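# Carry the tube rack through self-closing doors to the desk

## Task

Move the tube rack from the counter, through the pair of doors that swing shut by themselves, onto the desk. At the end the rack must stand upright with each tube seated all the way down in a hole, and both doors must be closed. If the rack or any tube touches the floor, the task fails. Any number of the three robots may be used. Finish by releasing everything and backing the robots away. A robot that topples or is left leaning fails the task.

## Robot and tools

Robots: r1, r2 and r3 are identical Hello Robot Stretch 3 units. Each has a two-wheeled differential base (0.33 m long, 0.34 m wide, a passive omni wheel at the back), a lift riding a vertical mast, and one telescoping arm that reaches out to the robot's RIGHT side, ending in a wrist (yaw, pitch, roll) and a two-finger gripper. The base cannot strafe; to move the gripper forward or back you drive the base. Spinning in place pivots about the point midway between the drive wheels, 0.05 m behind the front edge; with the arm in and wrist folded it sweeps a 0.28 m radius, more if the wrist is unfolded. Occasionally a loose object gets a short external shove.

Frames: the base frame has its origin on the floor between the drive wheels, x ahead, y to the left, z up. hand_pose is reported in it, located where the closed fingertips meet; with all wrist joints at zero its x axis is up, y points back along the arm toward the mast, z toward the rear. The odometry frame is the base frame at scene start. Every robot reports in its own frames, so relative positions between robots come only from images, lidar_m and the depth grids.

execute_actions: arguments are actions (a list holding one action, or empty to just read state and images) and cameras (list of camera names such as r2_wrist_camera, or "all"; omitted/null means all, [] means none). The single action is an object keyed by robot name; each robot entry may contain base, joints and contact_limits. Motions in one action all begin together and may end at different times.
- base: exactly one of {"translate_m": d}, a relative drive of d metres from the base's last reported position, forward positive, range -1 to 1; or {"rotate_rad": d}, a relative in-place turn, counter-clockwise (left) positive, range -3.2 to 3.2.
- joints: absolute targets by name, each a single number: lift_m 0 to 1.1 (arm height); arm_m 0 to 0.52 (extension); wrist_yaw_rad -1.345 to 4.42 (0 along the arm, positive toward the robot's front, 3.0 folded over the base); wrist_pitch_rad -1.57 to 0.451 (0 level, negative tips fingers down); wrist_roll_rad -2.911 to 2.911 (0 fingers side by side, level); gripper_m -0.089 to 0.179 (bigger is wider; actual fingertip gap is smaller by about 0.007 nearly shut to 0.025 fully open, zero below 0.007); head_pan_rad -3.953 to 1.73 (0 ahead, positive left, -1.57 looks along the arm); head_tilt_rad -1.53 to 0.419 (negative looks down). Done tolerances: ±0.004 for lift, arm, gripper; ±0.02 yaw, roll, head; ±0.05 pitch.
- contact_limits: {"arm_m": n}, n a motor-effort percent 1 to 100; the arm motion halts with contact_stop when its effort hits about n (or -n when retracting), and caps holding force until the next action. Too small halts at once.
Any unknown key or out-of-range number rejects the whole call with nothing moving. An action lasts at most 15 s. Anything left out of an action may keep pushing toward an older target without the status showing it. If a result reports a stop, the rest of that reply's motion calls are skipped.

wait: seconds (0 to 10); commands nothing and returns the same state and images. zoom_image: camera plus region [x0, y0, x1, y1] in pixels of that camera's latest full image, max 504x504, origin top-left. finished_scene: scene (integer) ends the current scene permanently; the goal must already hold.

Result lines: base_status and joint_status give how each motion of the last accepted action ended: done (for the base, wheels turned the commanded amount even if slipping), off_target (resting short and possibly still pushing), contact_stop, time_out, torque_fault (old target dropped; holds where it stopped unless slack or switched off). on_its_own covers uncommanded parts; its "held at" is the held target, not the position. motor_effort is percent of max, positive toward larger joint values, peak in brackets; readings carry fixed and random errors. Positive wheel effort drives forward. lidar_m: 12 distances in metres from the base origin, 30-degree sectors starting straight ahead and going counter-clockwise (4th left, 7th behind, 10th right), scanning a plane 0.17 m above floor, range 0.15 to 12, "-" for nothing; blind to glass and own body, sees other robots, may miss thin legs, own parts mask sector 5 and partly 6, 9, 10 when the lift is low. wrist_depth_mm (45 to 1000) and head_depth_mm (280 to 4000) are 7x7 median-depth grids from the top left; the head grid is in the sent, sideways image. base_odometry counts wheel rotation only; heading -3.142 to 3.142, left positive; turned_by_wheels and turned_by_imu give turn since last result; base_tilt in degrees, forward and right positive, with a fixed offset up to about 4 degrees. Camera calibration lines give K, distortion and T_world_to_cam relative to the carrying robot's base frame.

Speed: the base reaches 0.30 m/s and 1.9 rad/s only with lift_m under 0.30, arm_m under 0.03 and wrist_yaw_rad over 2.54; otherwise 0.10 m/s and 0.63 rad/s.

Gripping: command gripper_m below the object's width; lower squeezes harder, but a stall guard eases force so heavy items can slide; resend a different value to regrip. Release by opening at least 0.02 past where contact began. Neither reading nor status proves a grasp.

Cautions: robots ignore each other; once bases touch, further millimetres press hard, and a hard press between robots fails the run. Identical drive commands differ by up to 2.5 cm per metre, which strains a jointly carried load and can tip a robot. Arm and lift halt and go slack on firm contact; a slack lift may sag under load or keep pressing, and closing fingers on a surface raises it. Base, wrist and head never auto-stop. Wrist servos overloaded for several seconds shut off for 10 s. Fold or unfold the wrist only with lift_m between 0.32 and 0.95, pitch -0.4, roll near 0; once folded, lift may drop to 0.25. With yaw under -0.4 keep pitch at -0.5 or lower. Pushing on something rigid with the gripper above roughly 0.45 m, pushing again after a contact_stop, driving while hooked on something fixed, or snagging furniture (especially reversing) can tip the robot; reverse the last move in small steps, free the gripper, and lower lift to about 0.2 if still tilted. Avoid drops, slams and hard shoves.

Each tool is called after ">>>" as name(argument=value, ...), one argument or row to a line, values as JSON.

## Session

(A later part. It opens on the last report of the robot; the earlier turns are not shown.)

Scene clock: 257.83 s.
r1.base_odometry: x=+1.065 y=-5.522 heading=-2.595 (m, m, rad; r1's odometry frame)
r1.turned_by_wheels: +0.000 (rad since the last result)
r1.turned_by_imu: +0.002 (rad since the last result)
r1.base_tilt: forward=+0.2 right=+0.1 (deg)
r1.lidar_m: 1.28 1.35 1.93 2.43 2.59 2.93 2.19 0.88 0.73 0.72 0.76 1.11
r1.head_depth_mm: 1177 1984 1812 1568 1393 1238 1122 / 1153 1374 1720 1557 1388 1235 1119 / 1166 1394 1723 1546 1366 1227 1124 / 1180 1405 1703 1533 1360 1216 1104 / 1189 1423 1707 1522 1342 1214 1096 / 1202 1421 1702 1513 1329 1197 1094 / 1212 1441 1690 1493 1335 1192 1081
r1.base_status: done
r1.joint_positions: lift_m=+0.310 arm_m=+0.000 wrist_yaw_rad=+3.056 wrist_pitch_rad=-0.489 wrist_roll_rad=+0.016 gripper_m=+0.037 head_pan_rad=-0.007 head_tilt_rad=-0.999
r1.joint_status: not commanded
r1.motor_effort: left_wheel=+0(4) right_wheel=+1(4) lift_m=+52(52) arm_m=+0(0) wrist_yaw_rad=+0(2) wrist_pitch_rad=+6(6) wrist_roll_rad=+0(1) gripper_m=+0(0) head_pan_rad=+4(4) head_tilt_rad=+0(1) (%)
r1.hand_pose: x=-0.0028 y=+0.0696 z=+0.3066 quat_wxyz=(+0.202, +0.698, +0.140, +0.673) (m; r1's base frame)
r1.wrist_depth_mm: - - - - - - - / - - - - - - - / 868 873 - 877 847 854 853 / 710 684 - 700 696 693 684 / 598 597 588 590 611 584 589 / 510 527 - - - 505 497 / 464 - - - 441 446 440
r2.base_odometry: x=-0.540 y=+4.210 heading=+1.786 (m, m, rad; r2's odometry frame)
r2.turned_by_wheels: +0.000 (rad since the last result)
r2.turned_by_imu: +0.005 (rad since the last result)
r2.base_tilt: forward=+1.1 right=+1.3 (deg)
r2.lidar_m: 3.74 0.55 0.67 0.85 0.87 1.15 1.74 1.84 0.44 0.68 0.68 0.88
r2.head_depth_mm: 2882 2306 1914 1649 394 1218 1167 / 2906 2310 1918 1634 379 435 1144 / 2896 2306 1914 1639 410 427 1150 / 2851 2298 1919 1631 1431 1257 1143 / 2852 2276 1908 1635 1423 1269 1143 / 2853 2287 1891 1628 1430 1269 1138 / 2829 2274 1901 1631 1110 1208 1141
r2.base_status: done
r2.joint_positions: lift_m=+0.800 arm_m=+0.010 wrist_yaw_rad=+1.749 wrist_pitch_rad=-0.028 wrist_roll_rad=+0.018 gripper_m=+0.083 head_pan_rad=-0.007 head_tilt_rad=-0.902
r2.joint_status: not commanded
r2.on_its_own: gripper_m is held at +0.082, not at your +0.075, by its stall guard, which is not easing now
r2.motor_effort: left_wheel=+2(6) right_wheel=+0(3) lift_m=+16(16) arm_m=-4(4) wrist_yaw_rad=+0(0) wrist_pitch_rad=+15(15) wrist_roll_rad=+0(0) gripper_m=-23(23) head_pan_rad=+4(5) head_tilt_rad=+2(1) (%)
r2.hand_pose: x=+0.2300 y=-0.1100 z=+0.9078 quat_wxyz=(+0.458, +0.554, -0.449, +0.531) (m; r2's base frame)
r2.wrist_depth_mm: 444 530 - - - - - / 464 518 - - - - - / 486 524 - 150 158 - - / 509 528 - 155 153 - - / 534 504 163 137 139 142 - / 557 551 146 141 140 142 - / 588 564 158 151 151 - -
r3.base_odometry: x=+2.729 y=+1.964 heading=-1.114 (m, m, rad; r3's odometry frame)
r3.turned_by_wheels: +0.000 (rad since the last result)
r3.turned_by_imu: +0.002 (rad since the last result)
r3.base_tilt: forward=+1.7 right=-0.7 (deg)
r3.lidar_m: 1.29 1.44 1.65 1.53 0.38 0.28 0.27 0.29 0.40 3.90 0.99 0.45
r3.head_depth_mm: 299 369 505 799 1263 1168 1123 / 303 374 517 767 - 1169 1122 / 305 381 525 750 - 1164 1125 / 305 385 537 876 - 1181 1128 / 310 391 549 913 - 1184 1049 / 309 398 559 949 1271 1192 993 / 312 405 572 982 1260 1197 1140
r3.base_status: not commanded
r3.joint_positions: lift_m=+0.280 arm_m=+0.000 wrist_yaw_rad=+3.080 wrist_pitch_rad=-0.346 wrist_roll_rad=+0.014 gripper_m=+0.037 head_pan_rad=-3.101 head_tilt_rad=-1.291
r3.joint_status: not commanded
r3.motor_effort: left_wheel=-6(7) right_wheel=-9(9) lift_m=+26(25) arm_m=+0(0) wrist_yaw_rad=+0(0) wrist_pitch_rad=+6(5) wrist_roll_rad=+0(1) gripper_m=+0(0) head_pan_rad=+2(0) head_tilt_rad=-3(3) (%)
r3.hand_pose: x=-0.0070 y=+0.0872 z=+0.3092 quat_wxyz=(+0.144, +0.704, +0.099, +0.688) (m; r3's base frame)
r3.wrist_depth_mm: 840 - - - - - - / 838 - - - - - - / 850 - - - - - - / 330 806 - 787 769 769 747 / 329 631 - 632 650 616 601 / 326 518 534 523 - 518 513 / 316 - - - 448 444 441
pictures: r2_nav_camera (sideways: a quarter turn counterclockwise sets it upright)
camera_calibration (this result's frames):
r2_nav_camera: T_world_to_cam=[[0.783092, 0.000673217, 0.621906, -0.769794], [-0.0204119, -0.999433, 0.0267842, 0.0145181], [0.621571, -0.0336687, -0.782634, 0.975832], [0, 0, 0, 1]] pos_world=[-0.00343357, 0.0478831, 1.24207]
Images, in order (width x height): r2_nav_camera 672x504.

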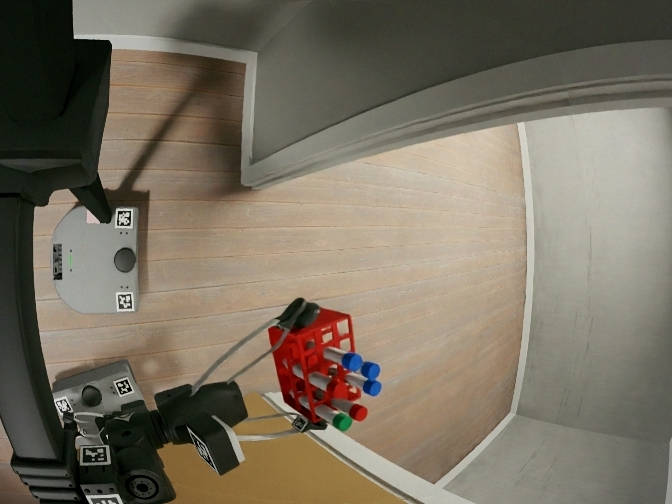

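>>> execute_actions(
  actions=[
    {"r2":{"base":{"translate_m":1}},"r1":{"base":{"translate_m":0.3}}},
  ],
  cameras=[],
)

>>> execute_actions(
  actions=[
    {"r2":{"base":{"rotate_rad":1.3},"joints":{"head_tilt_rad":-0.6}},"r3":{"base":{"rotate_rad":0.15},"joints":{"lift_m":0.31}}},
  ],
  cameras=[],
)

>>> execute_actions(
  actions=[
    {"r2":{"base":{"translate_m":1}},"r3":{"base":{"translate_m":0.95},"joints":{"head_pan_rad":-2.2,"head_tilt_rad":-0.9}}},
  ],
  cameras=["r2_nav_camera","r3_nav_camera"],
)

>>> execute_actions(
  actions=[
    {"r2":{"base":{"rotate_rad":1.85},"joints":{"head_pan_rad":-1.57,"head_tilt_rad":-0.8,"wrist_yaw_rad":0,"lift_m":0.76}},"r1":{"joints":{"head_pan_rad":-2.2,"head_tilt_rad":-0.7}}},
  ],
  cameras=["r2_nav_camera","r2_head_camera","r1_nav_camera"],
)

Scene clock: 280.20 s.
r1.base_odometry: x=+0.809 y=-5.678 heading=-2.595 (m, m, rad; r1's odometry frame)
r1.turned_by_wheels: +0.000 (rad since the last result)
r1.turned_by_imu: +0.004 (rad since the last result)
r1.base_tilt: forward=+0.2 right=+0.1 (deg)
r1.lidar_m: 0.98 1.04 1.47 2.41 2.56 3.24 2.28 0.96 0.76 0.74 0.78 1.01
r1.head_depth_mm: 872 1032 1748 1583 1389 1251 1116 / 880 1043 1283 1562 1367 1233 1119 / 884 1049 1295 1551 1365 1225 1117 / 893 1063 1310 1531 1358 1212 1104 / 895 1072 1322 1523 1344 1204 1104 / 907 1085 1332 1504 1338 1202 1099 / 913 1092 1345 1494 1326 1188 1074
r1.base_status: done
r1.joint_positions: lift_m=+0.310 arm_m=+0.000 wrist_yaw_rad=+3.056 wrist_pitch_rad=-0.489 wrist_roll_rad=+0.016 gripper_m=+0.037 head_pan_rad=-0.007 head_tilt_rad=-0.999
r1.joint_status: not commanded
r1.motor_effort: left_wheel=+0(6) right_wheel=+0(3) lift_m=+52(52) arm_m=+0(0) wrist_yaw_rad=-1(1) wrist_pitch_rad=+6(6) wrist_roll_rad=-1(1) gripper_m=-1(0) head_pan_rad=+4(4) head_tilt_rad=+0(0) (%)
r1.hand_pose: x=-0.0028 y=+0.0696 z=+0.3066 quat_wxyz=(+0.202, +0.698, +0.140, +0.673) (m; r1's base frame)
r1.wrist_depth_mm: - - - - - - - / - - - - - - - / 864 873 - 858 850 845 856 / 695 695 - 705 703 693 694 / 601 592 594 593 609 580 582 / 501 522 - - - 507 502 / 454 - - - 440 442 438
r2.base_odometry: x=-0.754 y=+5.187 heading=+1.786 (m, m, rad; r2's odometry frame)
r2.turned_by_wheels: +0.000 (rad since the last result)
r2.turned_by_imu: +0.004 (rad since the last result)
r2.base_tilt: forward=+1.1 right=+1.3 (deg)
r2.lidar_m: 2.75 2.81 2.53 1.85 0.58 0.50 2.74 0.87 0.72 1.29 2.28 2.89
r2.head_depth_mm: 2605 2305 1927 1644 394 1217 1164 / 2611 2299 1926 1634 379 433 1143 / 2595 2301 1912 1644 410 426 1142 / 2568 2302 1927 1642 1433 1256 1143 / 2569 2293 1904 1617 1431 1273 1142 / 2582 2289 1909 1626 1423 1270 1144 / 2516 2277 1897 1622 1432 1265 1139
r2.base_status: done
r2.joint_positions: lift_m=+0.800 arm_m=+0.010 wrist_yaw_rad=+1.749 wrist_pitch_rad=-0.028 wrist_roll_rad=+0.018 gripper_m=+0.083 head_pan_rad=-0.007 head_tilt_rad=-0.902
r2.joint_status: not commanded
r2.on_its_own: gripper_m is held at +0.082, not at your +0.075, by its stall guard, which is not easing now
r2.motor_effort: left_wheel=+1(5) right_wheel=+0(3) lift_m=+16(16) arm_m=-3(4) wrist_yaw_rad=+1(1) wrist_pitch_rad=+15(15) wrist_roll_rad=+0(0) gripper_m=-24(23) head_pan_rad=+4(3) head_tilt_rad=+1(1) (%)
r2.hand_pose: x=+0.2300 y=-0.1100 z=+0.9078 quat_wxyz=(+0.458, +0.554, -0.449, +0.531) (m; r2's base frame)
r2.wrist_depth_mm: - - - - - - - / - - - - - - - / - - - 150 158 - - / - - - 155 154 - - / - - 162 138 138 142 - / - - 146 141 140 141 - / - - 159 151 151 - -
r3.base_odometry: x=+2.729 y=+1.964 heading=-1.114 (m, m, rad; r3's odometry frame)
r3.turned_by_wheels: +0.000 (rad since the last result)
r3.turned_by_imu: +0.003 (rad since the last result)
r3.base_tilt: forward=+1.6 right=-0.8 (deg)
r3.lidar_m: 1.29 1.44 1.62 1.53 0.38 0.28 0.27 0.29 0.40 1.23 0.98 1.23
r3.head_depth_mm: 300 370 504 799 1262 1181 1120 / 303 375 515 766 - 1180 1122 / 306 380 525 753 - 1167 1129 / 306 386 537 874 - 1180 1131 / 309 392 549 910 - 1178 1146 / 309 398 561 950 1267 1182 1130 / 312 404 574 989 1266 1199 1139
r3.base_status: not commanded
r3.joint_positions: lift_m=+0.280 arm_m=+0.000 wrist_yaw_rad=+3.080 wrist_pitch_rad=-0.346 wrist_roll_rad=+0.014 gripper_m=+0.037 head_pan_rad=-3.101 head_tilt_rad=-1.291
r3.joint_status: not commanded
r3.motor_effort: left_wheel=-6(6) right_wheel=-8(9) lift_m=+26(26) arm_m=-1(0) wrist_yaw_rad=-1(0) wrist_pitch_rad=+6(6) wrist_roll_rad=+1(1) gripper_m=+0(0) head_pan_rad=+0(1) head_tilt_rad=-4(4) (%)
r3.hand_pose: x=-0.0070 y=+0.0872 z=+0.3092 quat_wxyz=(+0.144, +0.704, +0.099, +0.688) (m; r3's base frame)
r3.wrist_depth_mm: 834 - - - - - - / 842 - - - - - - / 844 - - - - - 990 / 333 812 - 782 767 750 760 / 330 642 - 627 650 604 612 / 327 516 531 533 - 514 507 / 318 - - - 451 443 442
pictures: none
No camera images: the call's "cameras" was empty. Leave "cameras" out to get every camera's image.

Scene clock: 283.20 s.
r1.base_odometry: x=+0.809 y=-5.678 heading=-2.595 (m, m, rad; r1's odometry frame)
r1.turned_by_wheels: +0.000 (rad since the last result)
r1.turned_by_imu: +0.001 (rad since the last result)
r1.base_tilt: forward=+0.2 right=+0.2 (deg)
r1.lidar_m: 0.98 1.03 1.48 2.41 2.56 3.24 2.27 0.96 0.76 0.74 0.79 1.01
r1.head_depth_mm: 872 1028 1733 1578 1375 1244 1116 / 879 1043 1281 1560 1373 1237 1117 / 886 1052 1295 1540 1371 1224 1121 / 893 1060 1307 1539 1356 1216 1110 / 898 1070 1323 1523 1345 1206 1099 / 909 1083 1338 1506 1336 1198 1091 / 917 1086 1350 1507 1324 1186 1084
r1.base_status: not commanded
r1.joint_positions: lift_m=+0.310 arm_m=+0.000 wrist_yaw_rad=+3.056 wrist_pitch_rad=-0.489 wrist_roll_rad=+0.016 gripper_m=+0.037 head_pan_rad=-0.007 head_tilt_rad=-0.999
r1.joint_status: not commanded
r1.motor_effort: left_wheel=+0(0) right_wheel=+0(0) lift_m=+52(52) arm_m=+0(0) wrist_yaw_rad=+0(1) wrist_pitch_rad=+6(6) wrist_roll_rad=-1(0) gripper_m=-1(0) head_pan_rad=+4(4) head_tilt_rad=+0(0) (%)
r1.hand_pose: x=-0.0028 y=+0.0696 z=+0.3066 quat_wxyz=(+0.202, +0.698, +0.140, +0.673) (m; r1's base frame)
r1.wrist_depth_mm: - - - - - - - / - - - - - - - / 866 878 - 850 852 873 868 / 711 707 - 691 691 689 702 / 587 587 595 588 599 587 582 / 509 530 - - - 504 506 / 455 - - - 443 443 445
r2.base_odometry: x=-0.754 y=+5.187 heading=+3.086 (m, m, rad; r2's odometry frame)
r2.turned_by_wheels: +1.300 (rad since the last result)
r2.turned_by_imu: +1.315 (rad since the last result)
r2.base_tilt: forward=+1.1 right=+1.3 (deg)
r2.lidar_m: 2.07 0.86 0.49 0.58 1.24 0.72 0.72 2.22 2.51 2.76 2.75 2.53
r2.head_depth_mm: 2505 2837 2943 2263 1803 1493 368 / 2438 2747 2888 2306 1806 1499 345 / 2354 2667 2857 2265 1812 1499 386 / 2281 2562 2825 2298 1796 1506 1278 / 2198 2452 2701 2278 1804 1500 1280 / 2132 2407 2574 2264 1805 1503 1279 / 2108 2255 2516 2285 1804 1504 1277
r2.base_status: done
r2.joint_positions: lift_m=+0.800 arm_m=+0.010 wrist_yaw_rad=+1.749 wrist_pitch_rad=-0.028 wrist_roll_rad=+0.018 gripper_m=+0.083 head_pan_rad=-0.007 head_tilt_rad=-0.606
r2.joint_status: all done
r2.on_its_own: gripper_m is held at +0.082, not at your +0.075, by its stall guard, which is not easing now
r2.motor_effort: left_wheel=+0(5) right_wheel=+2(5) lift_m=+16(16) arm_m=-3(4) wrist_yaw_rad=+0(0) wrist_pitch_rad=+15(15) wrist_roll_rad=+0(0) gripper_m=-24(24) head_pan_rad=+4(4) head_tilt_rad=+3(23) (%)
r2.hand_pose: x=+0.2300 y=-0.1100 z=+0.9078 quat_wxyz=(+0.458, +0.554, -0.449, +0.531) (m; r2's base frame)
r2.wrist_depth_mm: 714 - - - - - - / 713 - - - - - - / 730 - - 150 158 - - / 713 - - 154 154 - - / 705 931 162 137 138 142 - / 705 - 146 141 140 141 - / 643 - 158 151 151 - -
r3.base_odometry: x=+2.729 y=+1.964 heading=-0.964 (m, m, rad; r3's odometry frame)
r3.turned_by_wheels: +0.150 (rad since the last result)
r3.turned_by_imu: +0.148 (rad since the last result)
r3.base_tilt: forward=+1.6 right=-0.8 (deg)
r3.lidar_m: 1.29 1.57 1.61 1.42 0.33 0.27 0.27 0.30 0.48 1.09 0.98 1.29
r3.head_depth_mm: 295 352 472 708 1209 1177 1117 / 300 366 496 706 - 1181 1125 / 305 380 521 723 - 1167 1125 / 310 396 553 886 - 1177 1128 / 318 413 588 1012 - 1177 1131 / 329 431 624 1130 1263 1190 1137 / 341 452 669 1280 1262 1202 1134
r3.base_status: done
r3.joint_positions: lift_m=+0.310 arm_m=+0.000 wrist_yaw_rad=+3.080 wrist_pitch_rad=-0.346 wrist_roll_rad=+0.014 gripper_m=+0.037 head_pan_rad=-3.101 head_tilt_rad=-1.291
r3.joint_status: all done
r3.motor_effort: left_wheel=-6(16) right_wheel=-7(8) lift_m=+28(30) arm_m=-1(0) wrist_yaw_rad=+0(0) wrist_pitch_rad=+6(6) wrist_roll_rad=+0(1) gripper_m=+0(0) head_pan_rad=+1(1) head_tilt_rad=-3(4) (%)
r3.hand_pose: x=-0.0070 y=+0.0871 z=+0.3391 quat_wxyz=(+0.144, +0.704, +0.099, +0.688) (m; r3's base frame)
r3.wrist_depth_mm: 293 887 - - - - - / 295 928 - - - - - / 294 976 - - - - - / 299 597 - 843 819 812 821 / 301 407 - 676 677 660 647 / 303 413 569 563 - 551 551 / 304 392 - - 480 472 472
pictures: none
No camera images: the call's "cameras" was empty. Leave "cameras" out to get every camera's image.

Scene clock: 294.77 s.
r1.base_odometry: x=+0.809 y=-5.678 heading=-2.595 (m, m, rad; r1's odometry frame)
r1.turned_by_wheels: +0.000 (rad since the last result)
r1.turned_by_imu: +0.003 (rad since the last result)
r1.base_tilt: forward=+0.2 right=+0.2 (deg)
r1.lidar_m: 0.98 1.04 1.48 2.41 2.56 3.24 2.27 0.96 0.75 0.74 0.79 1.01
r1.head_depth_mm: 874 1032 1750 1584 1385 1247 1126 / 879 1046 1285 1563 1376 1235 1113 / 885 1055 1290 1558 1369 1228 1116 / 893 1062 1306 1526 1354 1218 1106 / 899 1068 1320 1525 1345 1207 1104 / 905 1085 1330 1515 1338 1201 1096 / 913 1092 1359 1487 1324 1196 1077
r1.base_status: not commanded
r1.joint_positions: lift_m=+0.310 arm_m=+0.000 wrist_yaw_rad=+3.056 wrist_pitch_rad=-0.489 wrist_roll_rad=+0.016 gripper_m=+0.037 head_pan_rad=-0.007 head_tilt_rad=-0.999
r1.joint_status: not commanded
r1.motor_effort: left_wheel=-1(0) right_wheel=+0(0) lift_m=+52(52) arm_m=-1(1) wrist_yaw_rad=-1(1) wrist_pitch_rad=+7(6) wrist_roll_rad=+0(0) gripper_m=+0(1) head_pan_rad=+4(4) head_tilt_rad=+0(0) (%)
r1.hand_pose: x=-0.0028 y=+0.0696 z=+0.3066 quat_wxyz=(+0.202, +0.698, +0.140, +0.673) (m; r1's base frame)
r1.wrist_depth_mm: - - - - - - - / - - - - - - - / 868 872 - 858 856 851 865 / 691 716 - 697 701 691 696 / 581 592 584 580 609 579 578 / 499 527 - - - 510 500 / 455 - - - 440 448 442
r2.base_odometry: x=-1.753 y=+5.243 heading=+3.086 (m, m, rad; r2's odometry frame)
r2.turned_by_wheels: +0.000 (rad since the last result)
r2.turned_by_imu: +0.004 (rad since the last result)
r2.base_tilt: forward=+1.1 right=+1.3 (deg)
r2.lidar_m: 1.57 1.11 0.82 0.70 0.69 0.78 1.48 3.16 2.91 2.46 2.44 1.59
r2.head_depth_mm: 1582 1290 1978 2149 1804 1491 367 / 1529 1288 1890 2114 1819 1501 345 / 1484 1281 975 2057 1806 1507 385 / 1438 1282 919 1963 1809 1500 1278 / 1390 1290 922 1877 1819 1500 1274 / 1348 1288 873 1820 1811 1497 1282 / 1307 1288 873 1742 1755 1455 1268
r2.base_status: done
r2.joint_positions: lift_m=+0.800 arm_m=+0.010 wrist_yaw_rad=+1.749 wrist_pitch_rad=-0.028 wrist_roll_rad=+0.018 gripper_m=+0.083 head_pan_rad=-0.007 head_tilt_rad=-0.606
r2.joint_status: not commanded
r2.on_its_own: gripper_m is held at +0.082, not at your +0.075, by its stall guard, which is not easing now
r2.motor_effort: left_wheel=-1(2) right_wheel=+2(7) lift_m=+16(16) arm_m=-4(3) wrist_yaw_rad=+1(0) wrist_pitch_rad=+15(15) wrist_roll_rad=+0(0) gripper_m=-23(22) head_pan_rad=+5(4) head_tilt_rad=+3(3) (%)
r2.hand_pose: x=+0.2300 y=-0.1100 z=+0.9078 quat_wxyz=(+0.458, +0.554, -0.449, +0.531) (m; r2's base frame)
r2.wrist_depth_mm: - - - - - - - / - - - - - - - / - - - 151 159 - - / - - - 155 155 - - / - - 162 138 138 142 - / - - 146 141 140 141 - / - - 158 151 151 - -
r3.base_odometry: x=+3.271 y=+1.184 heading=-0.964 (m, m, rad; r3's odometry frame)
r3.turned_by_wheels: +0.000 (rad since the last result)
r3.turned_by_imu: +0.007 (rad since the last result)
r3.base_tilt: forward=+1.7 right=-0.7 (deg)
r3.lidar_m: 0.40 0.48 0.92 1.21 1.58 1.69 1.70 1.09 0.99 0.70 0.44 0.40
r3.head_depth_mm: 999 1182 1441 1645 1436 1259 1125 / 966 1133 1372 1606 1427 1253 1133 / 933 1094 1309 1588 1432 1262 1160 / 897 1052 1253 1545 1440 1266 - / 897 1047 1243 1529 1438 1264 1153 / 887 1022 1210 1462 1437 1263 1125 / 866 996 1168 1405 1433 1258 1133
r3.base_status: done
r3.joint_positions: lift_m=+0.310 arm_m=+0.000 wrist_yaw_rad=+3.080 wrist_pitch_rad=-0.346 wrist_roll_rad=+0.014 gripper_m=+0.037 head_pan_rad=-2.207 head_tilt_rad=-0.902
r3.joint_status: all done
r3.motor_effort: left_wheel=-2(3) right_wheel=+3(12) lift_m=+29(28) arm_m=+0(0) wrist_yaw_rad=+0(1) wrist_pitch_rad=+6(5) wrist_roll_rad=+1(1) gripper_m=+0(0) head_pan_rad=+3(58) head_tilt_rad=+2(23) (%)
r3.hand_pose: x=-0.0070 y=+0.0871 z=+0.3391 quat_wxyz=(+0.144, +0.704, +0.099, +0.688) (m; r3's base frame)
r3.wrist_depth_mm: - - - - - - 800 / - - - - - - 781 / - - - - - - 753 / 864 855 - 835 815 815 697 / 697 696 - 666 690 657 625 / 578 580 573 565 - 556 548 / 495 502 - - 479 475 474
pictures: r2_nav_camera (sideways: a quarter turn counterclockwise sets it upright), r3_nav_camera (sideways: a quarter turn counterclockwise sets it upright)
camera_calibration (this result's frames):
r2_nav_camera: T_world_to_cam=[[0.567434, 0.00218134, 0.823416, -1.0311], [-0.0275863, -0.999385, 0.0216578, 0.0212264], [0.822957, -0.0350044, -0.567025, 0.694167], [0, 0, 0, 1]] pos_world=[0.0143994, 0.0477614, 1.24218]
r3_nav_camera: T_world_to_cam=[[-0.520046, -0.632087, 0.574472, -0.70013], [-0.794564, 0.604788, -0.0538423, 0.127597], [-0.313401, -0.484455, -0.816752, 1.01768], [0, 0, 0, 1]] pos_world=[0.0562256, -0.0266928, 1.24027]
Images, in order (width x height): r2_nav_camera 672x504, r3_nav_camera 672x504.

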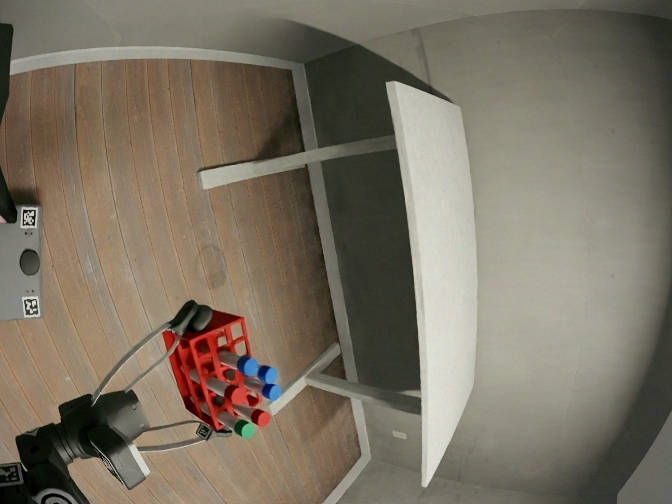

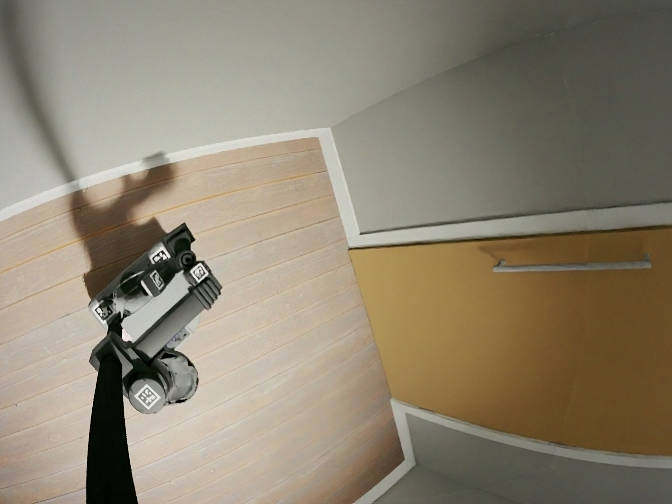

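Scene clock: 298.63 s.
r1.base_odometry: x=+0.809 y=-5.678 heading=-2.595 (m, m, rad; r1's odometry frame)
r1.turned_by_wheels: +0.000 (rad since the last result)
r1.turned_by_imu: +0.001 (rad since the last result)
r1.base_tilt: forward=+0.2 right=+0.1 (deg)
r1.lidar_m: 0.98 1.04 1.48 2.41 2.55 3.23 2.27 0.97 0.76 0.74 0.78 1.00
r1.head_depth_mm: 858 1017 1208 1493 1679 1403 1205 / 801 932 1092 1337 1589 1393 1197 / 758 863 998 1197 1494 1387 1193 / 716 812 935 1100 1336 1381 1176 / 677 760 864 1009 1203 1329 1166 / 642 718 809 932 1103 1283 1172 / 608 677 762 864 1009 1200 1158
r1.base_status: not commanded
r1.joint_positions: lift_m=+0.310 arm_m=+0.000 wrist_yaw_rad=+3.056 wrist_pitch_rad=-0.489 wrist_roll_rad=+0.016 gripper_m=+0.037 head_pan_rad=-2.193 head_tilt_rad=-0.705
r1.joint_status: all done
r1.motor_effort: left_wheel=+0(0) right_wheel=+0(0) lift_m=+52(52) arm_m=-1(0) wrist_yaw_rad=-1(2) wrist_pitch_rad=+6(6) wrist_roll_rad=+0(0) gripper_m=+0(1) head_pan_rad=-4(51) head_tilt_rad=+3(28) (%)
r1.hand_pose: x=-0.0028 y=+0.0696 z=+0.3066 quat_wxyz=(+0.202, +0.698, +0.140, +0.673) (m; r1's base frame)
r1.wrist_depth_mm: - - - - - - - / - - - - - - - / 875 849 - 863 874 845 855 / 697 711 - 688 688 687 682 / 584 586 587 583 603 593 583 / 511 522 - - - 503 499 / 457 - - - 446 445 438
r2.base_odometry: x=-1.753 y=+5.243 heading=-1.347 (m, m, rad; r2's odometry frame)
r2.turned_by_wheels: +1.850 (rad since the last result)
r2.turned_by_imu: +1.871 (rad since the last result)
r2.base_tilt: forward=+1.1 right=+1.3 (deg)
r2.lidar_m: 0.69 0.72 1.08 2.57 3.28 2.55 2.44 1.62 1.59 1.11 1.00 0.72
r2.head_depth_mm: 1036 843 1855 1834 1538 1358 - / 1033 845 1851 1822 1546 1360 - / 1031 843 1838 535 571 1336 - / 1034 843 1831 529 559 - 1178 / 1026 804 1753 1717 1435 1336 1182 / 1025 801 1823 1813 1535 1328 1181 / 1371 837 1812 1809 1540 1333 1174
r2.base_status: done
r2.joint_positions: lift_m=+0.760 arm_m=+0.010 wrist_yaw_rad=+0.002 wrist_pitch_rad=-0.029 wrist_roll_rad=+0.018 gripper_m=+0.083 head_pan_rad=-1.563 head_tilt_rad=-0.790
r2.joint_status: all done
r2.on_its_own: gripper_m is held at +0.082, not at your +0.075, by its stall guard, which is not easing now
r2.motor_effort: left_wheel=-1(4) right_wheel=+2(6) lift_m=+16(17) arm_m=-3(4) wrist_yaw_rad=-2(3) wrist_pitch_rad=+15(15) wrist_roll_rad=+0(0) gripper_m=-23(23) head_pan_rad=-5(59) head_tilt_rad=-4(20) (%)
r2.hand_pose: x=-0.0209 y=-0.4107 z=+0.8677 quat_wxyz=(+0.701, +0.011, -0.713, -0.010) (m; r2's base frame)
r2.wrist_depth_mm: 804 - - - - - - / 811 - - - - - - / 811 - - 151 161 - 817 / 817 - - 155 153 - - / 798 - 162 137 138 142 - / 801 - 145 141 140 142 - / 763 - 158 151 151 - -
r3.base_odometry: x=+3.271 y=+1.184 heading=-0.964 (m, m, rad; r3's odometry frame)
r3.turned_by_wheels: +0.000 (rad since the last result)
r3.turned_by_imu: +0.001 (rad since the last result)
r3.base_tilt: forward=+1.7 right=-0.8 (deg)
r3.lidar_m: 0.40 0.48 0.93 1.21 1.58 1.69 1.70 1.12 1.00 0.70 0.44 0.39
r3.head_depth_mm: 1017 1205 1462 1656 1434 1250 1134 / 992 1160 1385 1608 1439 1261 1136 / 960 1129 1346 1582 1428 1258 1161 / 928 1094 1297 1561 1449 1260 - / 905 1049 1242 1538 1441 1270 1153 / 886 1021 1210 1469 1437 1269 1127 / 868 994 1166 1397 1448 1268 1128
r3.base_status: not commanded
r3.joint_positions: lift_m=+0.310 arm_m=+0.000 wrist_yaw_rad=+3.080 wrist_pitch_rad=-0.346 wrist_roll_rad=+0.014 gripper_m=+0.037 head_pan_rad=-2.207 head_tilt_rad=-0.902
r3.joint_status: not commanded
r3.motor_effort: left_wheel=-2(2) right_wheel=+3(3) lift_m=+29(28) arm_m=+0(0) wrist_yaw_rad=-1(0) wrist_pitch_rad=+6(5) wrist_roll_rad=+1(1) gripper_m=+0(0) head_pan_rad=+4(4) head_tilt_rad=+1(1) (%)
r3.hand_pose: x=-0.0070 y=+0.0871 z=+0.3391 quat_wxyz=(+0.144, +0.704, +0.099, +0.688) (m; r3's base frame)
r3.wrist_depth_mm: - - - - - - 808 / - - - - - - 770 / - - - - - - 759 / 890 880 - 842 826 809 697 / 704 690 - 672 677 652 624 / 578 572 571 563 - 545 548 / 492 502 - - 478 474 469
pictures: r1_nav_camera (sideways: a quarter turn counterclockwise sets it upright), r2_head_camera (sideways: a quarter turn clockwise sets it upright), r2_nav_camera (sideways: a quarter turn counterclockwise sets it upright)
camera_calibration (this result's frames):
r1_nav_camera: T_world_to_cam=[[-0.361338, -0.571055, 0.73711, -0.91685], [-0.843764, 0.536711, 0.00218069, 0.0571879], [-0.39686, -0.621158, -0.67577, 0.840039], [0, 0, 0, 1]] pos_world=[0.0503379, -0.0324681, 1.24337]
r2_head_camera: T_world_to_cam=[[0.0207091, 0.697341, -0.71644, 0.952903], [0.999544, -0.0301898, -0.000492635, -0.00548067], [-0.0219727, -0.716103, -0.697648, 0.861954], [0, 0, 0, 1]] pos_world=[0.00468388, -0.0474161, 1.28404]
r2_nav_camera: T_world_to_cam=[[0.0115508, -0.708541, 0.705575, -0.874113], [-0.999647, 0.00869785, 0.0250993, 0.0226811], [-0.0239209, -0.705616, -0.70819, 0.882961], [0, 0, 0, 1]] pos_world=[0.053891, 0.00348999, 1.24149]
Images, in order (width x height): r1_nav_camera 672x504, r2_head_camera 896x504, r2_nav_camera 672x504.

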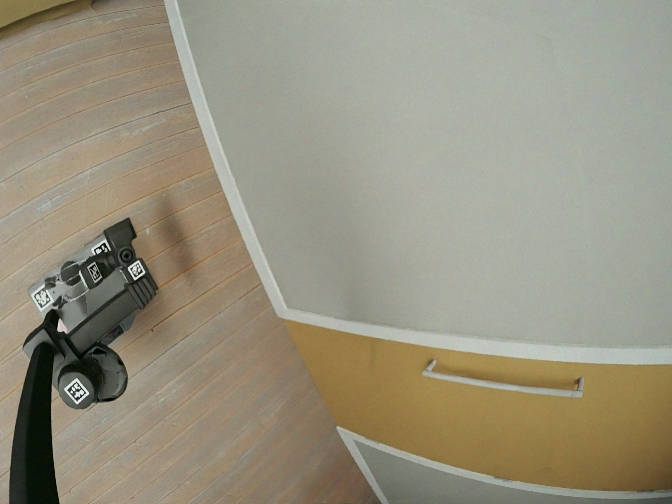

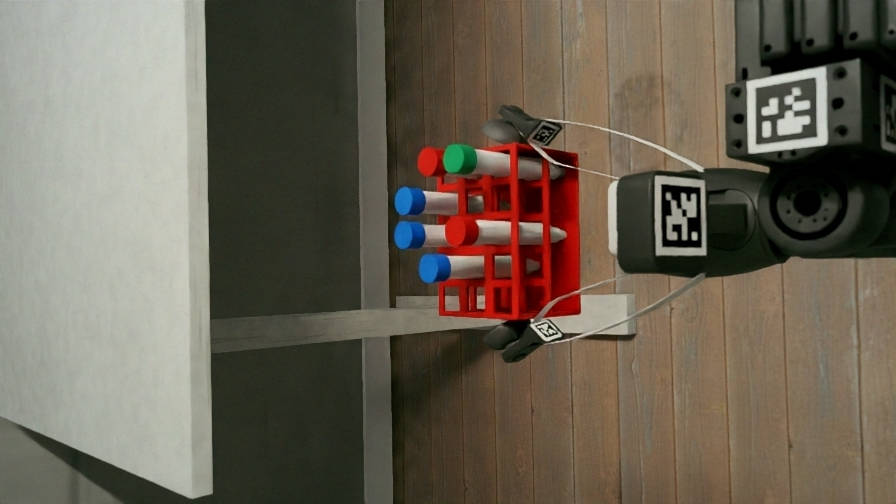

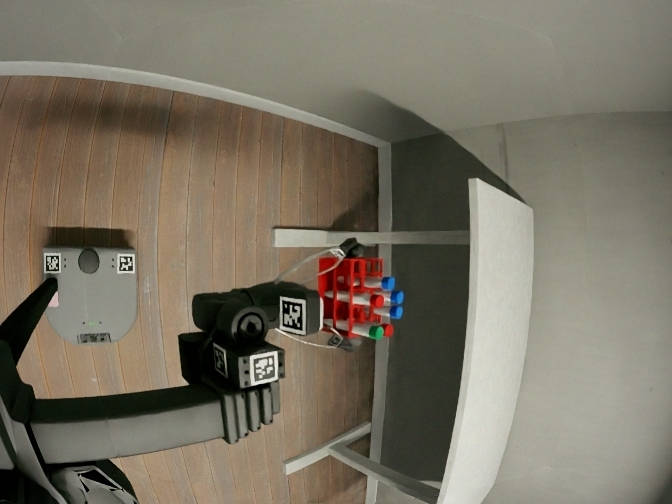

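>>> execute_actions(
  actions=[
    {"r2":{"base":{"rotate_rad":0.5},"joints":{"lift_m":0.95}}},
  ],
  cameras=[],
)

>>> execute_actions(
  actions=[
    {"r2":{"base":{"translate_m":-0.5},"joints":{"arm_m":0.15,"head_tilt_rad":-0.5}}},
  ],
  cameras=["r2_head_camera","r2_wrist_camera"],
)

Scene clock: 309.97 s.
r1.base_odometry: x=+0.809 y=-5.678 heading=-2.595 (m, m, rad; r1's odometry frame)
r1.turned_by_wheels: +0.000 (rad since the last result)
r1.turned_by_imu: +0.002 (rad since the last result)
r1.base_tilt: forward=+0.2 right=+0.2 (deg)
r1.lidar_m: 0.98 1.04 1.47 2.41 2.57 3.23 2.27 0.96 0.76 0.74 0.79 1.01
r1.head_depth_mm: 857 1010 1208 1509 1683 1402 1202 / 805 933 1093 1340 1584 1396 1195 / 759 862 1005 1194 1502 1388 1184 / 716 812 941 1098 1331 1372 1179 / 679 761 868 1007 1202 1330 1169 / 641 719 811 935 1100 1287 1165 / 607 677 758 869 1008 1196 1159
r1.base_status: not commanded
r1.joint_positions: lift_m=+0.310 arm_m=+0.000 wrist_yaw_rad=+3.056 wrist_pitch_rad=-0.489 wrist_roll_rad=+0.016 gripper_m=+0.037 head_pan_rad=-2.193 head_tilt_rad=-0.705
r1.joint_status: not commanded
r1.motor_effort: left_wheel=+0(0) right_wheel=+0(0) lift_m=+52(52) arm_m=+0(1) wrist_yaw_rad=-1(1) wrist_pitch_rad=+6(6) wrist_roll_rad=-1(0) gripper_m=-1(0) head_pan_rad=-4(4) head_tilt_rad=+3(4) (%)
r1.hand_pose: x=-0.0028 y=+0.0696 z=+0.3066 quat_wxyz=(+0.202, +0.698, +0.140, +0.673) (m; r1's base frame)
r1.wrist_depth_mm: - - - - - - - / - - - - - - - / 883 882 - 868 866 849 861 / 701 695 - 689 692 692 687 / 592 581 582 585 600 580 583 / 509 533 - - - 501 503 / 464 - - - 441 434 442
r2.base_odometry: x=-1.753 y=+5.243 heading=-0.847 (m, m, rad; r2's odometry frame)
r2.turned_by_wheels: +0.500 (rad since the last result)
r2.turned_by_imu: +0.505 (rad since the last result)
r2.base_tilt: forward=+1.1 right=+1.4 (deg)
r2.lidar_m: 0.71 1.06 2.39 3.25 2.55 2.44 2.32 1.59 1.11 1.02 0.73 0.69
r2.head_depth_mm: 1327 810 1690 - - - - / 1447 771 395 1857 - - 1161 / 1510 422 392 - - - 1158 / 1372 389 391 - 1505 1339 1180 / 1165 1291 447 1631 1526 1331 1180 / 1005 1097 1191 1359 1471 1332 1177 / 887 957 1045 1151 1275 1308 1176
r2.base_status: done
r2.joint_positions: lift_m=+0.949 arm_m=+0.010 wrist_yaw_rad=+0.001 wrist_pitch_rad=-0.029 wrist_roll_rad=+0.018 gripper_m=+0.083 head_pan_rad=-1.563 head_tilt_rad=-0.790
r2.joint_status: all done
r2.on_its_own: gripper_m is held at +0.082, not at your +0.075, by its stall guard, which is not easing now
r2.motor_effort: left_wheel=-1(5) right_wheel=+2(6) lift_m=+34(35) arm_m=-3(3) wrist_yaw_rad=-1(2) wrist_pitch_rad=+16(16) wrist_roll_rad=+0(0) gripper_m=-23(23) head_pan_rad=-5(5) head_tilt_rad=-4(5) (%)
r2.hand_pose: x=-0.0212 y=-0.4107 z=+1.0567 quat_wxyz=(+0.701, +0.011, -0.713, -0.010) (m; r2's base frame)
r2.wrist_depth_mm: 459 567 753 - - - 979 / 471 574 772 - - - 986 / 476 585 769 150 160 - - / 482 591 712 155 154 783 772 / 489 561 163 137 139 142 447 / 486 622 146 141 140 142 - / 483 640 158 151 151 - -
r3.base_odometry: x=+3.271 y=+1.184 heading=-0.964 (m, m, rad; r3's odometry frame)
r3.turned_by_wheels: +0.000 (rad since the last result)
r3.turned_by_imu: +0.001 (rad since the last result)
r3.base_tilt: forward=+1.6 right=-0.8 (deg)
r3.lidar_m: 0.40 0.48 0.93 1.21 1.58 1.69 1.69 1.12 1.00 0.70 0.44 0.40
r3.head_depth_mm: 1020 1198 1468 1649 1431 1255 1137 / 993 1163 1390 1604 1429 1257 1140 / 964 1129 1351 1583 1438 1263 1164 / 929 1090 1298 1543 1443 1261 - / 904 1052 1240 1526 1427 1262 1161 / 890 1023 1208 1474 1431 1264 1128 / 864 996 1169 1411 1443 1279 1127
r3.base_status: not commanded
r3.joint_positions: lift_m=+0.310 arm_m=+0.000 wrist_yaw_rad=+3.080 wrist_pitch_rad=-0.346 wrist_roll_rad=+0.014 gripper_m=+0.037 head_pan_rad=-2.207 head_tilt_rad=-0.902
r3.joint_status: not commanded
r3.motor_effort: left_wheel=-2(1) right_wheel=+2(3) lift_m=+29(29) arm_m=+0(1) wrist_yaw_rad=-1(1) wrist_pitch_rad=+6(6) wrist_roll_rad=+1(1) gripper_m=+0(0) head_pan_rad=+4(5) head_tilt_rad=+1(0) (%)
r3.hand_pose: x=-0.0070 y=+0.0871 z=+0.3391 quat_wxyz=(+0.144, +0.704, +0.099, +0.688) (m; r3's base frame)
r3.wrist_depth_mm: - - - - - - 799 / - - - - - - 774 / - - - - - - 757 / 881 857 - 831 831 822 705 / 703 685 - 669 689 656 633 / 575 580 569 558 - 554 547 / 492 503 - - 474 479 468
pictures: none
No camera images: the call's "cameras" was empty. Leave "cameras" out to get every camera's image.

Scene clock: 316.13 s.
r1.base_odometry: x=+0.809 y=-5.678 heading=-2.595 (m, m, rad; r1's odometry frame)
r1.turned_by_wheels: +0.000 (rad since the last result)
r1.turned_by_imu: +0.002 (rad since the last result)
r1.base_tilt: forward=+0.2 right=+0.1 (deg)
r1.lidar_m: 0.98 1.04 1.47 2.42 2.56 3.22 2.26 0.96 0.76 0.74 0.79 1.01
r1.head_depth_mm: 854 1016 1213 1511 1680 1406 1196 / 807 929 1093 1342 1577 1395 1205 / 761 860 999 1197 1499 1377 1190 / 717 813 937 1102 1337 1368 1180 / 677 762 868 1007 1204 1330 1174 / 641 715 810 934 1099 1283 1167 / 611 677 759 866 1007 1201 1154
r1.base_status: not commanded
r1.joint_positions: lift_m=+0.310 arm_m=+0.000 wrist_yaw_rad=+3.056 wrist_pitch_rad=-0.489 wrist_roll_rad=+0.016 gripper_m=+0.037 head_pan_rad=-2.193 head_tilt_rad=-0.705
r1.joint_status: not commanded
r1.motor_effort: left_wheel=+0(1) right_wheel=+0(0) lift_m=+52(52) arm_m=+0(1) wrist_yaw_rad=-1(2) wrist_pitch_rad=+6(6) wrist_roll_rad=-1(1) gripper_m=-1(0) head_pan_rad=-4(4) head_tilt_rad=+3(3) (%)
r1.hand_pose: x=-0.0028 y=+0.0696 z=+0.3066 quat_wxyz=(+0.202, +0.698, +0.140, +0.673) (m; r1's base frame)
r1.wrist_depth_mm: - - - - - - - / - - - - - - - / 884 867 - 864 862 882 860 / 704 697 - 704 703 692 684 / 592 587 586 578 599 578 581 / 505 520 - - - 506 506 / 457 - - - 439 440 442
r2.base_odometry: x=-2.084 y=+5.617 heading=-0.847 (m, m, rad; r2's odometry frame)
r2.turned_by_wheels: +0.000 (rad since the last result)
r2.turned_by_imu: -0.002 (rad since the last result)
r2.base_tilt: forward=+1.1 right=+1.4 (deg)
r2.lidar_m: 1.17 1.67 3.40 2.95 2.10 2.00 1.99 1.12 1.34 1.02 1.19 1.14
r2.head_depth_mm: 1129 1206 1071 815 - 1540 1356 / 1176 1261 1075 - - 1519 1355 / 1223 1327 1002 - - 1538 1353 / 1278 1391 1077 - 1280 1477 1356 / 1339 1449 1080 693 1902 1585 1327 / 1402 1523 1600 803 1966 1633 1358 / 1406 1498 1552 846 1770 1627 1363
r2.base_status: done
r2.joint_positions: lift_m=+0.949 arm_m=+0.150 wrist_yaw_rad=+0.001 wrist_pitch_rad=-0.029 wrist_roll_rad=+0.018 gripper_m=+0.083 head_pan_rad=-1.563 head_tilt_rad=-0.507
r2.joint_status: all done
r2.on_its_own: gripper_m is held at +0.082, not at your +0.075, by its stall guard, which is not easing now
r2.motor_effort: left_wheel=+0(4) right_wheel=+2(2) lift_m=+34(34) arm_m=+2(3) wrist_yaw_rad=-1(1) wrist_pitch_rad=+15(16) wrist_roll_rad=+0(1) gripper_m=-23(23) head_pan_rad=-5(4) head_tilt_rad=+4(24) (%)
r2.hand_pose: x=-0.0212 y=-0.5501 z=+1.0567 quat_wxyz=(+0.701, +0.011, -0.713, -0.010) (m; r2's base frame)
r2.wrist_depth_mm: 747 921 - - 915 782 713 / 756 927 - - 921 795 738 / 781 956 - 150 173 812 745 / 796 967 - 154 148 757 739 / 785 479 163 137 138 142 440 / 796 980 146 140 140 142 320 / 783 - 158 151 150 229 239
r3.base_odometry: x=+3.271 y=+1.184 heading=-0.964 (m, m, rad; r3's odometry frame)
r3.turned_by_wheels: +0.000 (rad since the last result)
r3.turned_by_imu: +0.001 (rad since the last result)
r3.base_tilt: forward=+1.6 right=-0.8 (deg)
r3.lidar_m: 0.40 0.48 0.92 1.21 1.58 1.69 1.70 1.12 1.00 0.70 0.44 0.40
r3.head_depth_mm: 1018 1210 1466 1638 1448 1252 1131 / 988 1158 1397 1606 1432 1256 1140 / 964 1126 1353 1579 1433 1253 1153 / 926 1085 1292 1559 1441 1254 - / 907 1047 1251 1524 1429 1266 1149 / 884 1030 1197 1465 1437 1269 1137 / 867 996 1162 1416 1434 1268 1129
r3.base_status: not commanded
r3.joint_positions: lift_m=+0.310 arm_m=+0.000 wrist_yaw_rad=+3.080 wrist_pitch_rad=-0.346 wrist_roll_rad=+0.014 gripper_m=+0.037 head_pan_rad=-2.207 head_tilt_rad=-0.902
r3.joint_status: not commanded
r3.motor_effort: left_wheel=-2(2) right_wheel=+2(2) lift_m=+29(29) arm_m=-1(0) wrist_yaw_rad=+0(0) wrist_pitch_rad=+6(6) wrist_roll_rad=+1(1) gripper_m=-1(1) head_pan_rad=+4(5) head_tilt_rad=+2(1) (%)
r3.hand_pose: x=-0.0070 y=+0.0871 z=+0.3391 quat_wxyz=(+0.144, +0.704, +0.099, +0.688) (m; r3's base frame)
r3.wrist_depth_mm: - - - - - - 806 / - - - - - - 779 / - - - - - - 755 / 879 873 - 845 824 829 704 / 698 688 - 672 689 659 630 / 584 578 572 561 - 557 543 / 499 499 - - 478 473 475
pictures: r2_head_camera (sideways: a quarter turn clockwise sets it upright), r2_wrist_camera
camera_calibration (this result's frames):
r2_head_camera: T_world_to_cam=[[0.0225247, 0.4698, -0.882485, 1.16936], [0.999531, -0.0289169, 0.0101179, -0.0192961], [-0.0207653, -0.882299, -0.470231, 0.56609], [0, 0, 0, 1]] pos_world=[0.0047027, -0.0504628, 1.29833]
r2_wrist_camera: T_world_to_cam=[[-0.999461, -0.0298122, -0.0137712, -0.018576], [0.00693949, 0.218148, -0.975891, 1.1776], [0.0320976, -0.97546, -0.217824, -0.144736], [0, 0, 0, 1]] pos_world=[-0.0220923, -0.398631, 1.11743]
Images, in order (width x height): r2_head_camera 896x504, r2_wrist_camera 644x364.

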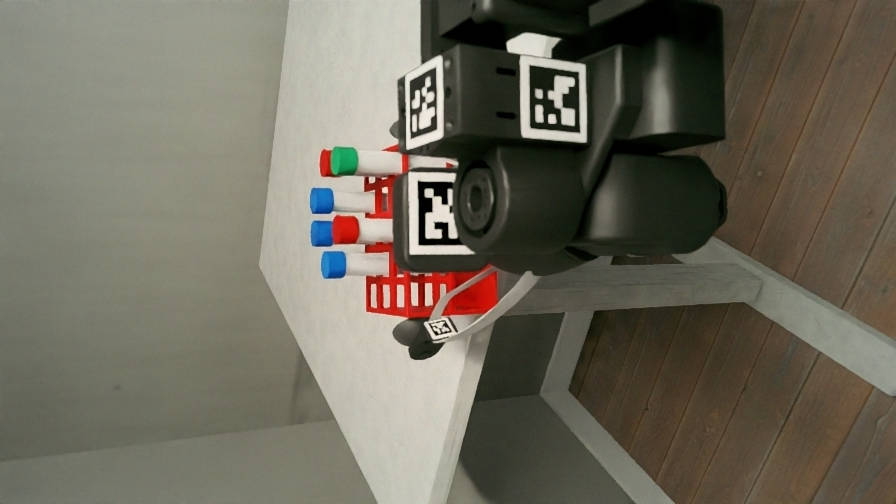

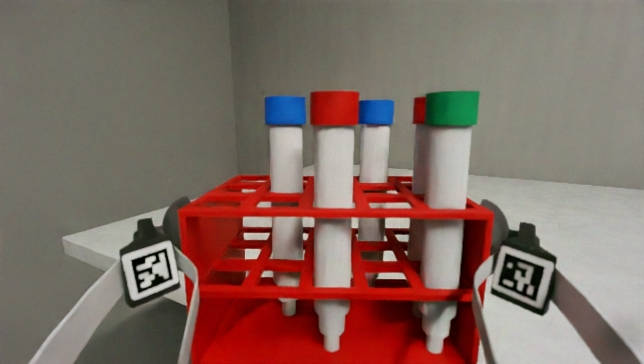

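>>> execute_actions(
  actions=[
    {"r2":{"base":{"rotate_rad":-0.2},"joints":{"arm_m":0.45,"lift_m":0.925}}},
  ],
  cameras=[],
)

>>> execute_actions(
  actions=[
    {"r2":{"joints":{"lift_m":0.905}}},
  ],
  cameras=["r2_head_camera","r2_wrist_camera"],
)

Scene clock: 324.97 s.
r1.base_odometry: x=+0.809 y=-5.678 heading=-2.595 (m, m, rad; r1's odometry frame)
r1.turned_by_wheels: +0.000 (rad since the last result)
r1.turned_by_imu: +0.002 (rad since the last result)
r1.base_tilt: forward=+0.2 right=+0.2 (deg)
r1.lidar_m: 0.98 1.04 1.47 2.41 2.56 3.24 2.27 0.96 0.75 0.74 0.79 1.00
r1.head_depth_mm: 858 1010 1208 1495 1674 1396 1204 / 806 926 1088 1336 1577 1392 1194 / 760 861 999 1191 1494 1375 1189 / 714 812 936 1102 1334 1371 1175 / 677 759 868 1010 1203 1335 1174 / 639 718 809 930 1095 1277 1166 / 609 677 758 870 1010 1203 1157
r1.base_status: not commanded
r1.joint_positions: lift_m=+0.310 arm_m=+0.000 wrist_yaw_rad=+3.056 wrist_pitch_rad=-0.489 wrist_roll_rad=+0.016 gripper_m=+0.037 head_pan_rad=-2.193 head_tilt_rad=-0.705
r1.joint_status: not commanded
r1.motor_effort: left_wheel=+0(0) right_wheel=+0(0) lift_m=+52(52) arm_m=+0(0) wrist_yaw_rad=-1(1) wrist_pitch_rad=+6(7) wrist_roll_rad=-1(1) gripper_m=-1(1) head_pan_rad=-4(5) head_tilt_rad=+4(3) (%)
r1.hand_pose: x=-0.0028 y=+0.0696 z=+0.3066 quat_wxyz=(+0.202, +0.698, +0.140, +0.673) (m; r1's base frame)
r1.wrist_depth_mm: - - - - - - - / - - - - - - - / 868 850 - 859 861 854 858 / 692 711 - 714 685 700 697 / 583 584 594 586 599 585 577 / 503 527 - - - 498 503 / 458 - - - 444 446 446
r2.base_odometry: x=-2.084 y=+5.617 heading=-1.047 (m, m, rad; r2's odometry frame)
r2.turned_by_wheels: -0.200 (rad since the last result)
r2.turned_by_imu: -0.202 (rad since the last result)
r2.base_tilt: forward=+1.0 right=+1.3 (deg)
r2.lidar_m: 1.14 1.34 2.39 3.40 2.28 2.00 2.00 1.12 1.34 1.01 1.03 1.14
r2.head_depth_mm: 1100 1182 1069 - 1594 1582 1349 / 1125 1216 1274 692 1592 1628 1355 / 1153 1250 - 691 1639 1618 1361 / 1183 1277 864 692 1700 1625 1362 / 1210 1313 1079 725 1762 1634 1358 / 1239 1341 1079 726 1236 1401 1330 / 1271 1381 1082 728 1865 1638 1360
r2.base_status: done
r2.joint_positions: lift_m=+0.925 arm_m=+0.450 wrist_yaw_rad=+0.000 wrist_pitch_rad=-0.029 wrist_roll_rad=+0.018 gripper_m=+0.083 head_pan_rad=-1.563 head_tilt_rad=-0.507
r2.joint_status: all done
r2.on_its_own: gripper_m is held at +0.082, not at your +0.075, by its stall guard, which is not easing now
r2.motor_effort: left_wheel=+1(5) right_wheel=+0(4) lift_m=+16(29) arm_m=+2(4) wrist_yaw_rad=+0(1) wrist_pitch_rad=+16(15) wrist_roll_rad=+0(0) gripper_m=-23(23) head_pan_rad=-5(5) head_tilt_rad=+4(3) (%)
r2.hand_pose: x=-0.0214 y=-0.8501 z=+1.0326 quat_wxyz=(+0.701, +0.010, -0.713, -0.011) (m; r2's base frame)
r2.wrist_depth_mm: 815 789 700 637 592 556 512 / 844 816 739 657 615 570 533 / 826 850 766 150 160 574 542 / 865 849 561 155 155 587 553 / 374 403 163 137 138 142 373 / 261 247 146 141 140 141 273 / 206 202 158 151 151 193 204
r3.base_odometry: x=+3.271 y=+1.184 heading=-0.964 (m, m, rad; r3's odometry frame)
r3.turned_by_wheels: +0.000 (rad since the last result)
r3.turned_by_imu: +0.001 (rad since the last result)
r3.base_tilt: forward=+1.7 right=-0.7 (deg)
r3.lidar_m: 0.40 0.48 0.93 1.21 1.58 1.69 1.70 1.12 1.00 0.70 0.44 0.40
r3.head_depth_mm: 1027 1201 1446 1659 1427 1255 1126 / 991 1163 1401 1620 1424 1244 1139 / 966 1119 1346 1602 1432 1263 1165 / 928 1090 1290 1557 1432 1260 - / 907 1049 1242 1528 1441 1262 1153 / 886 1026 1206 1457 1445 1265 1127 / 866 988 1168 1401 1441 1268 1133
r3.base_status: not commanded
r3.joint_positions: lift_m=+0.310 arm_m=+0.000 wrist_yaw_rad=+3.080 wrist_pitch_rad=-0.346 wrist_roll_rad=+0.014 gripper_m=+0.037 head_pan_rad=-2.207 head_tilt_rad=-0.902
r3.joint_status: not commanded
r3.motor_effort: left_wheel=-2(2) right_wheel=+3(2) lift_m=+29(28) arm_m=+0(1) wrist_yaw_rad=+0(1) wrist_pitch_rad=+5(6) wrist_roll_rad=+0(0) gripper_m=+0(0) head_pan_rad=+4(5) head_tilt_rad=+2(0) (%)
r3.hand_pose: x=-0.0070 y=+0.0871 z=+0.3391 quat_wxyz=(+0.144, +0.704, +0.099, +0.688) (m; r3's base frame)
r3.wrist_depth_mm: - - - - - - 793 / - - - - - - 779 / - - - - - - 773 / 883 839 - 845 834 814 701 / 697 674 - 672 687 656 633 / 582 573 569 562 - 549 551 / 495 499 - - 478 473 471
pictures: none
No camera images: the call's "cameras" was empty. Leave "cameras" out to get every camera's image.

Scene clock: 325.90 s.
r1.base_odometry: x=+0.809 y=-5.678 heading=-2.595 (m, m, rad; r1's odometry frame)
r1.turned_by_wheels: +0.000 (rad since the last result)
r1.turned_by_imu: +0.000 (rad since the last result)
r1.base_tilt: forward=+0.2 right=+0.2 (deg)
r1.lidar_m: 0.98 1.04 1.48 2.41 2.56 3.23 2.27 0.96 0.75 0.74 0.79 1.01
r1.head_depth_mm: 856 1014 1208 1504 1677 1408 1197 / 805 931 1089 1337 1579 1390 1195 / 761 863 997 1193 1506 1369 1181 / 716 812 933 1100 1331 1371 1177 / 677 759 869 1011 1202 1332 1173 / 641 717 812 929 1101 1281 1161 / 610 677 761 870 1006 1203 1156
r1.base_status: not commanded
r1.joint_positions: lift_m=+0.310 arm_m=+0.000 wrist_yaw_rad=+3.056 wrist_pitch_rad=-0.489 wrist_roll_rad=+0.016 gripper_m=+0.037 head_pan_rad=-2.193 head_tilt_rad=-0.705
r1.joint_status: not commanded
r1.motor_effort: left_wheel=+0(0) right_wheel=+0(0) lift_m=+52(52) arm_m=-1(0) wrist_yaw_rad=-2(1) wrist_pitch_rad=+6(6) wrist_roll_rad=-1(0) gripper_m=-1(1) head_pan_rad=-4(4) head_tilt_rad=+4(3) (%)
r1.hand_pose: x=-0.0028 y=+0.0696 z=+0.3066 quat_wxyz=(+0.202, +0.698, +0.140, +0.673) (m; r1's base frame)
r1.wrist_depth_mm: - - - - - - - / - - - - - - - / 881 872 - 862 850 860 858 / 699 705 - 699 704 686 698 / 590 590 596 585 601 582 580 / 512 531 - - - 498 502 / 456 - - - 442 440 438
r2.base_odometry: x=-2.084 y=+5.617 heading=-1.047 (m, m, rad; r2's odometry frame)
r2.turned_by_wheels: +0.000 (rad since the last result)
r2.turned_by_imu: +0.000 (rad since the last result)
r2.base_tilt: forward=+1.1 right=+1.3 (deg)
r2.lidar_m: 1.14 1.33 2.38 3.39 2.29 2.00 2.00 1.12 1.34 1.01 1.02 1.14
r2.head_depth_mm: 1102 1184 1072 798 - 1605 1355 / 1129 1209 1154 662 1592 1620 1349 / 1159 1241 1246 661 1647 1627 1365 / 1181 1271 848 663 1702 1631 1362 / 1209 1314 1076 723 1758 1625 1368 / 1239 1348 1078 728 1228 1396 1331 / 1274 1386 1081 726 1857 1623 1360
r2.base_status: not commanded
r2.joint_positions: lift_m=+0.905 arm_m=+0.450 wrist_yaw_rad=+0.000 wrist_pitch_rad=-0.029 wrist_roll_rad=+0.018 gripper_m=+0.083 head_pan_rad=-1.563 head_tilt_rad=-0.507
r2.joint_status: all done
r2.on_its_own: gripper_m is held at +0.082, not at your +0.075, by its stall guard, which is not easing now
r2.motor_effort: left_wheel=+2(1) right_wheel=+0(0) lift_m=+16(17) arm_m=+2(3) wrist_yaw_rad=+0(1) wrist_pitch_rad=+16(16) wrist_roll_rad=+0(0) gripper_m=-23(23) head_pan_rad=-5(4) head_tilt_rad=+2(4) (%)
r2.hand_pose: x=-0.0214 y=-0.8501 z=+1.0126 quat_wxyz=(+0.701, +0.010, -0.713, -0.011) (m; r2's base frame)
r2.wrist_depth_mm: 827 788 711 646 597 558 518 / 847 827 729 671 608 566 535 / 868 825 761 151 160 568 539 / 809 558 483 155 155 559 534 / 323 351 162 138 138 141 322 / 225 211 146 141 140 142 234 / - 174 159 151 151 167 175
r3.base_odometry: x=+3.271 y=+1.184 heading=-0.964 (m, m, rad; r3's odometry frame)
r3.turned_by_wheels: +0.000 (rad since the last result)
r3.turned_by_imu: +0.000 (rad since the last result)
r3.base_tilt: forward=+1.7 right=-0.7 (deg)
r3.lidar_m: 0.40 0.48 0.93 1.21 1.58 1.69 1.70 1.12 1.00 0.70 0.44 0.40
r3.head_depth_mm: 1018 1205 1460 1644 1425 1257 1134 / 992 1163 1397 1605 1422 1253 1145 / 964 1121 1350 1570 1437 1270 1162 / 928 1090 1297 1549 1431 1267 - / 906 1050 1238 1537 1430 1264 1159 / 890 1018 1205 1458 1444 1269 1127 / 865 997 1162 1402 1439 1267 1138
r3.base_status: not commanded
r3.joint_positions: lift_m=+0.310 arm_m=+0.000 wrist_yaw_rad=+3.080 wrist_pitch_rad=-0.346 wrist_roll_rad=+0.014 gripper_m=+0.037 head_pan_rad=-2.207 head_tilt_rad=-0.902
r3.joint_status: not commanded
r3.motor_effort: left_wheel=-2(1) right_wheel=+2(2) lift_m=+29(28) arm_m=-1(1) wrist_yaw_rad=+0(0) wrist_pitch_rad=+6(6) wrist_roll_rad=+1(1) gripper_m=+0(0) head_pan_rad=+4(5) head_tilt_rad=+1(1) (%)
r3.hand_pose: x=-0.0070 y=+0.0871 z=+0.3391 quat_wxyz=(+0.144, +0.704, +0.099, +0.688) (m; r3's base frame)
r3.wrist_depth_mm: - - - - - - 817 / - - - - - - 776 / - - - - - - 746 / 864 862 - 824 826 813 704 / 699 696 - 667 694 664 625 / 579 578 565 560 - 553 543 / 492 507 - - 476 473 474
pictures: r2_head_camera (sideways: a quarter turn clockwise sets it upright), r2_wrist_camera
camera_calibration (this result's frames):
r2_head_camera: T_world_to_cam=[[0.0225436, 0.46959, -0.882597, 1.16951], [0.99953, -0.0289514, 0.0101266, -0.0193075], [-0.0207971, -0.88241, -0.470021, 0.565817], [0, 0, 0, 1]] pos_world=[0.00470084, -0.0504636, 1.29834]
r2_wrist_camera: T_world_to_cam=[[-0.999484, -0.0289995, -0.0137763, -0.0276377], [0.00711631, 0.218315, -0.975852, 1.20015], [0.0313068, -0.975447, -0.217996, -0.446788], [0, 0, 0, 1]] pos_world=[-0.0221766, -0.698631, 1.07339]
Images, in order (width x height): r2_head_camera 896x504, r2_wrist_camera 644x364.

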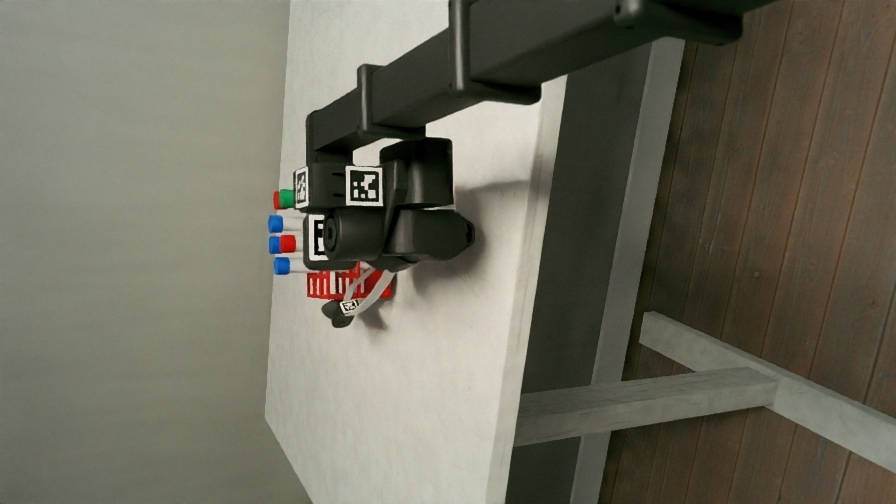

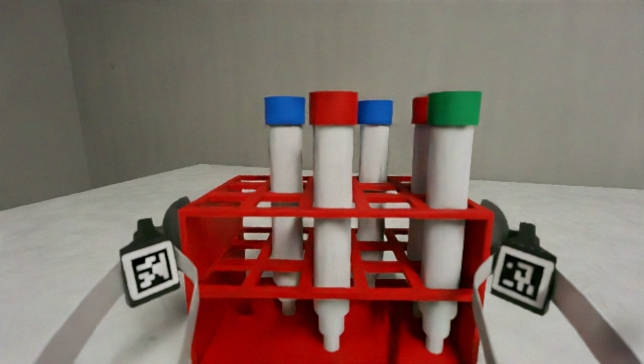

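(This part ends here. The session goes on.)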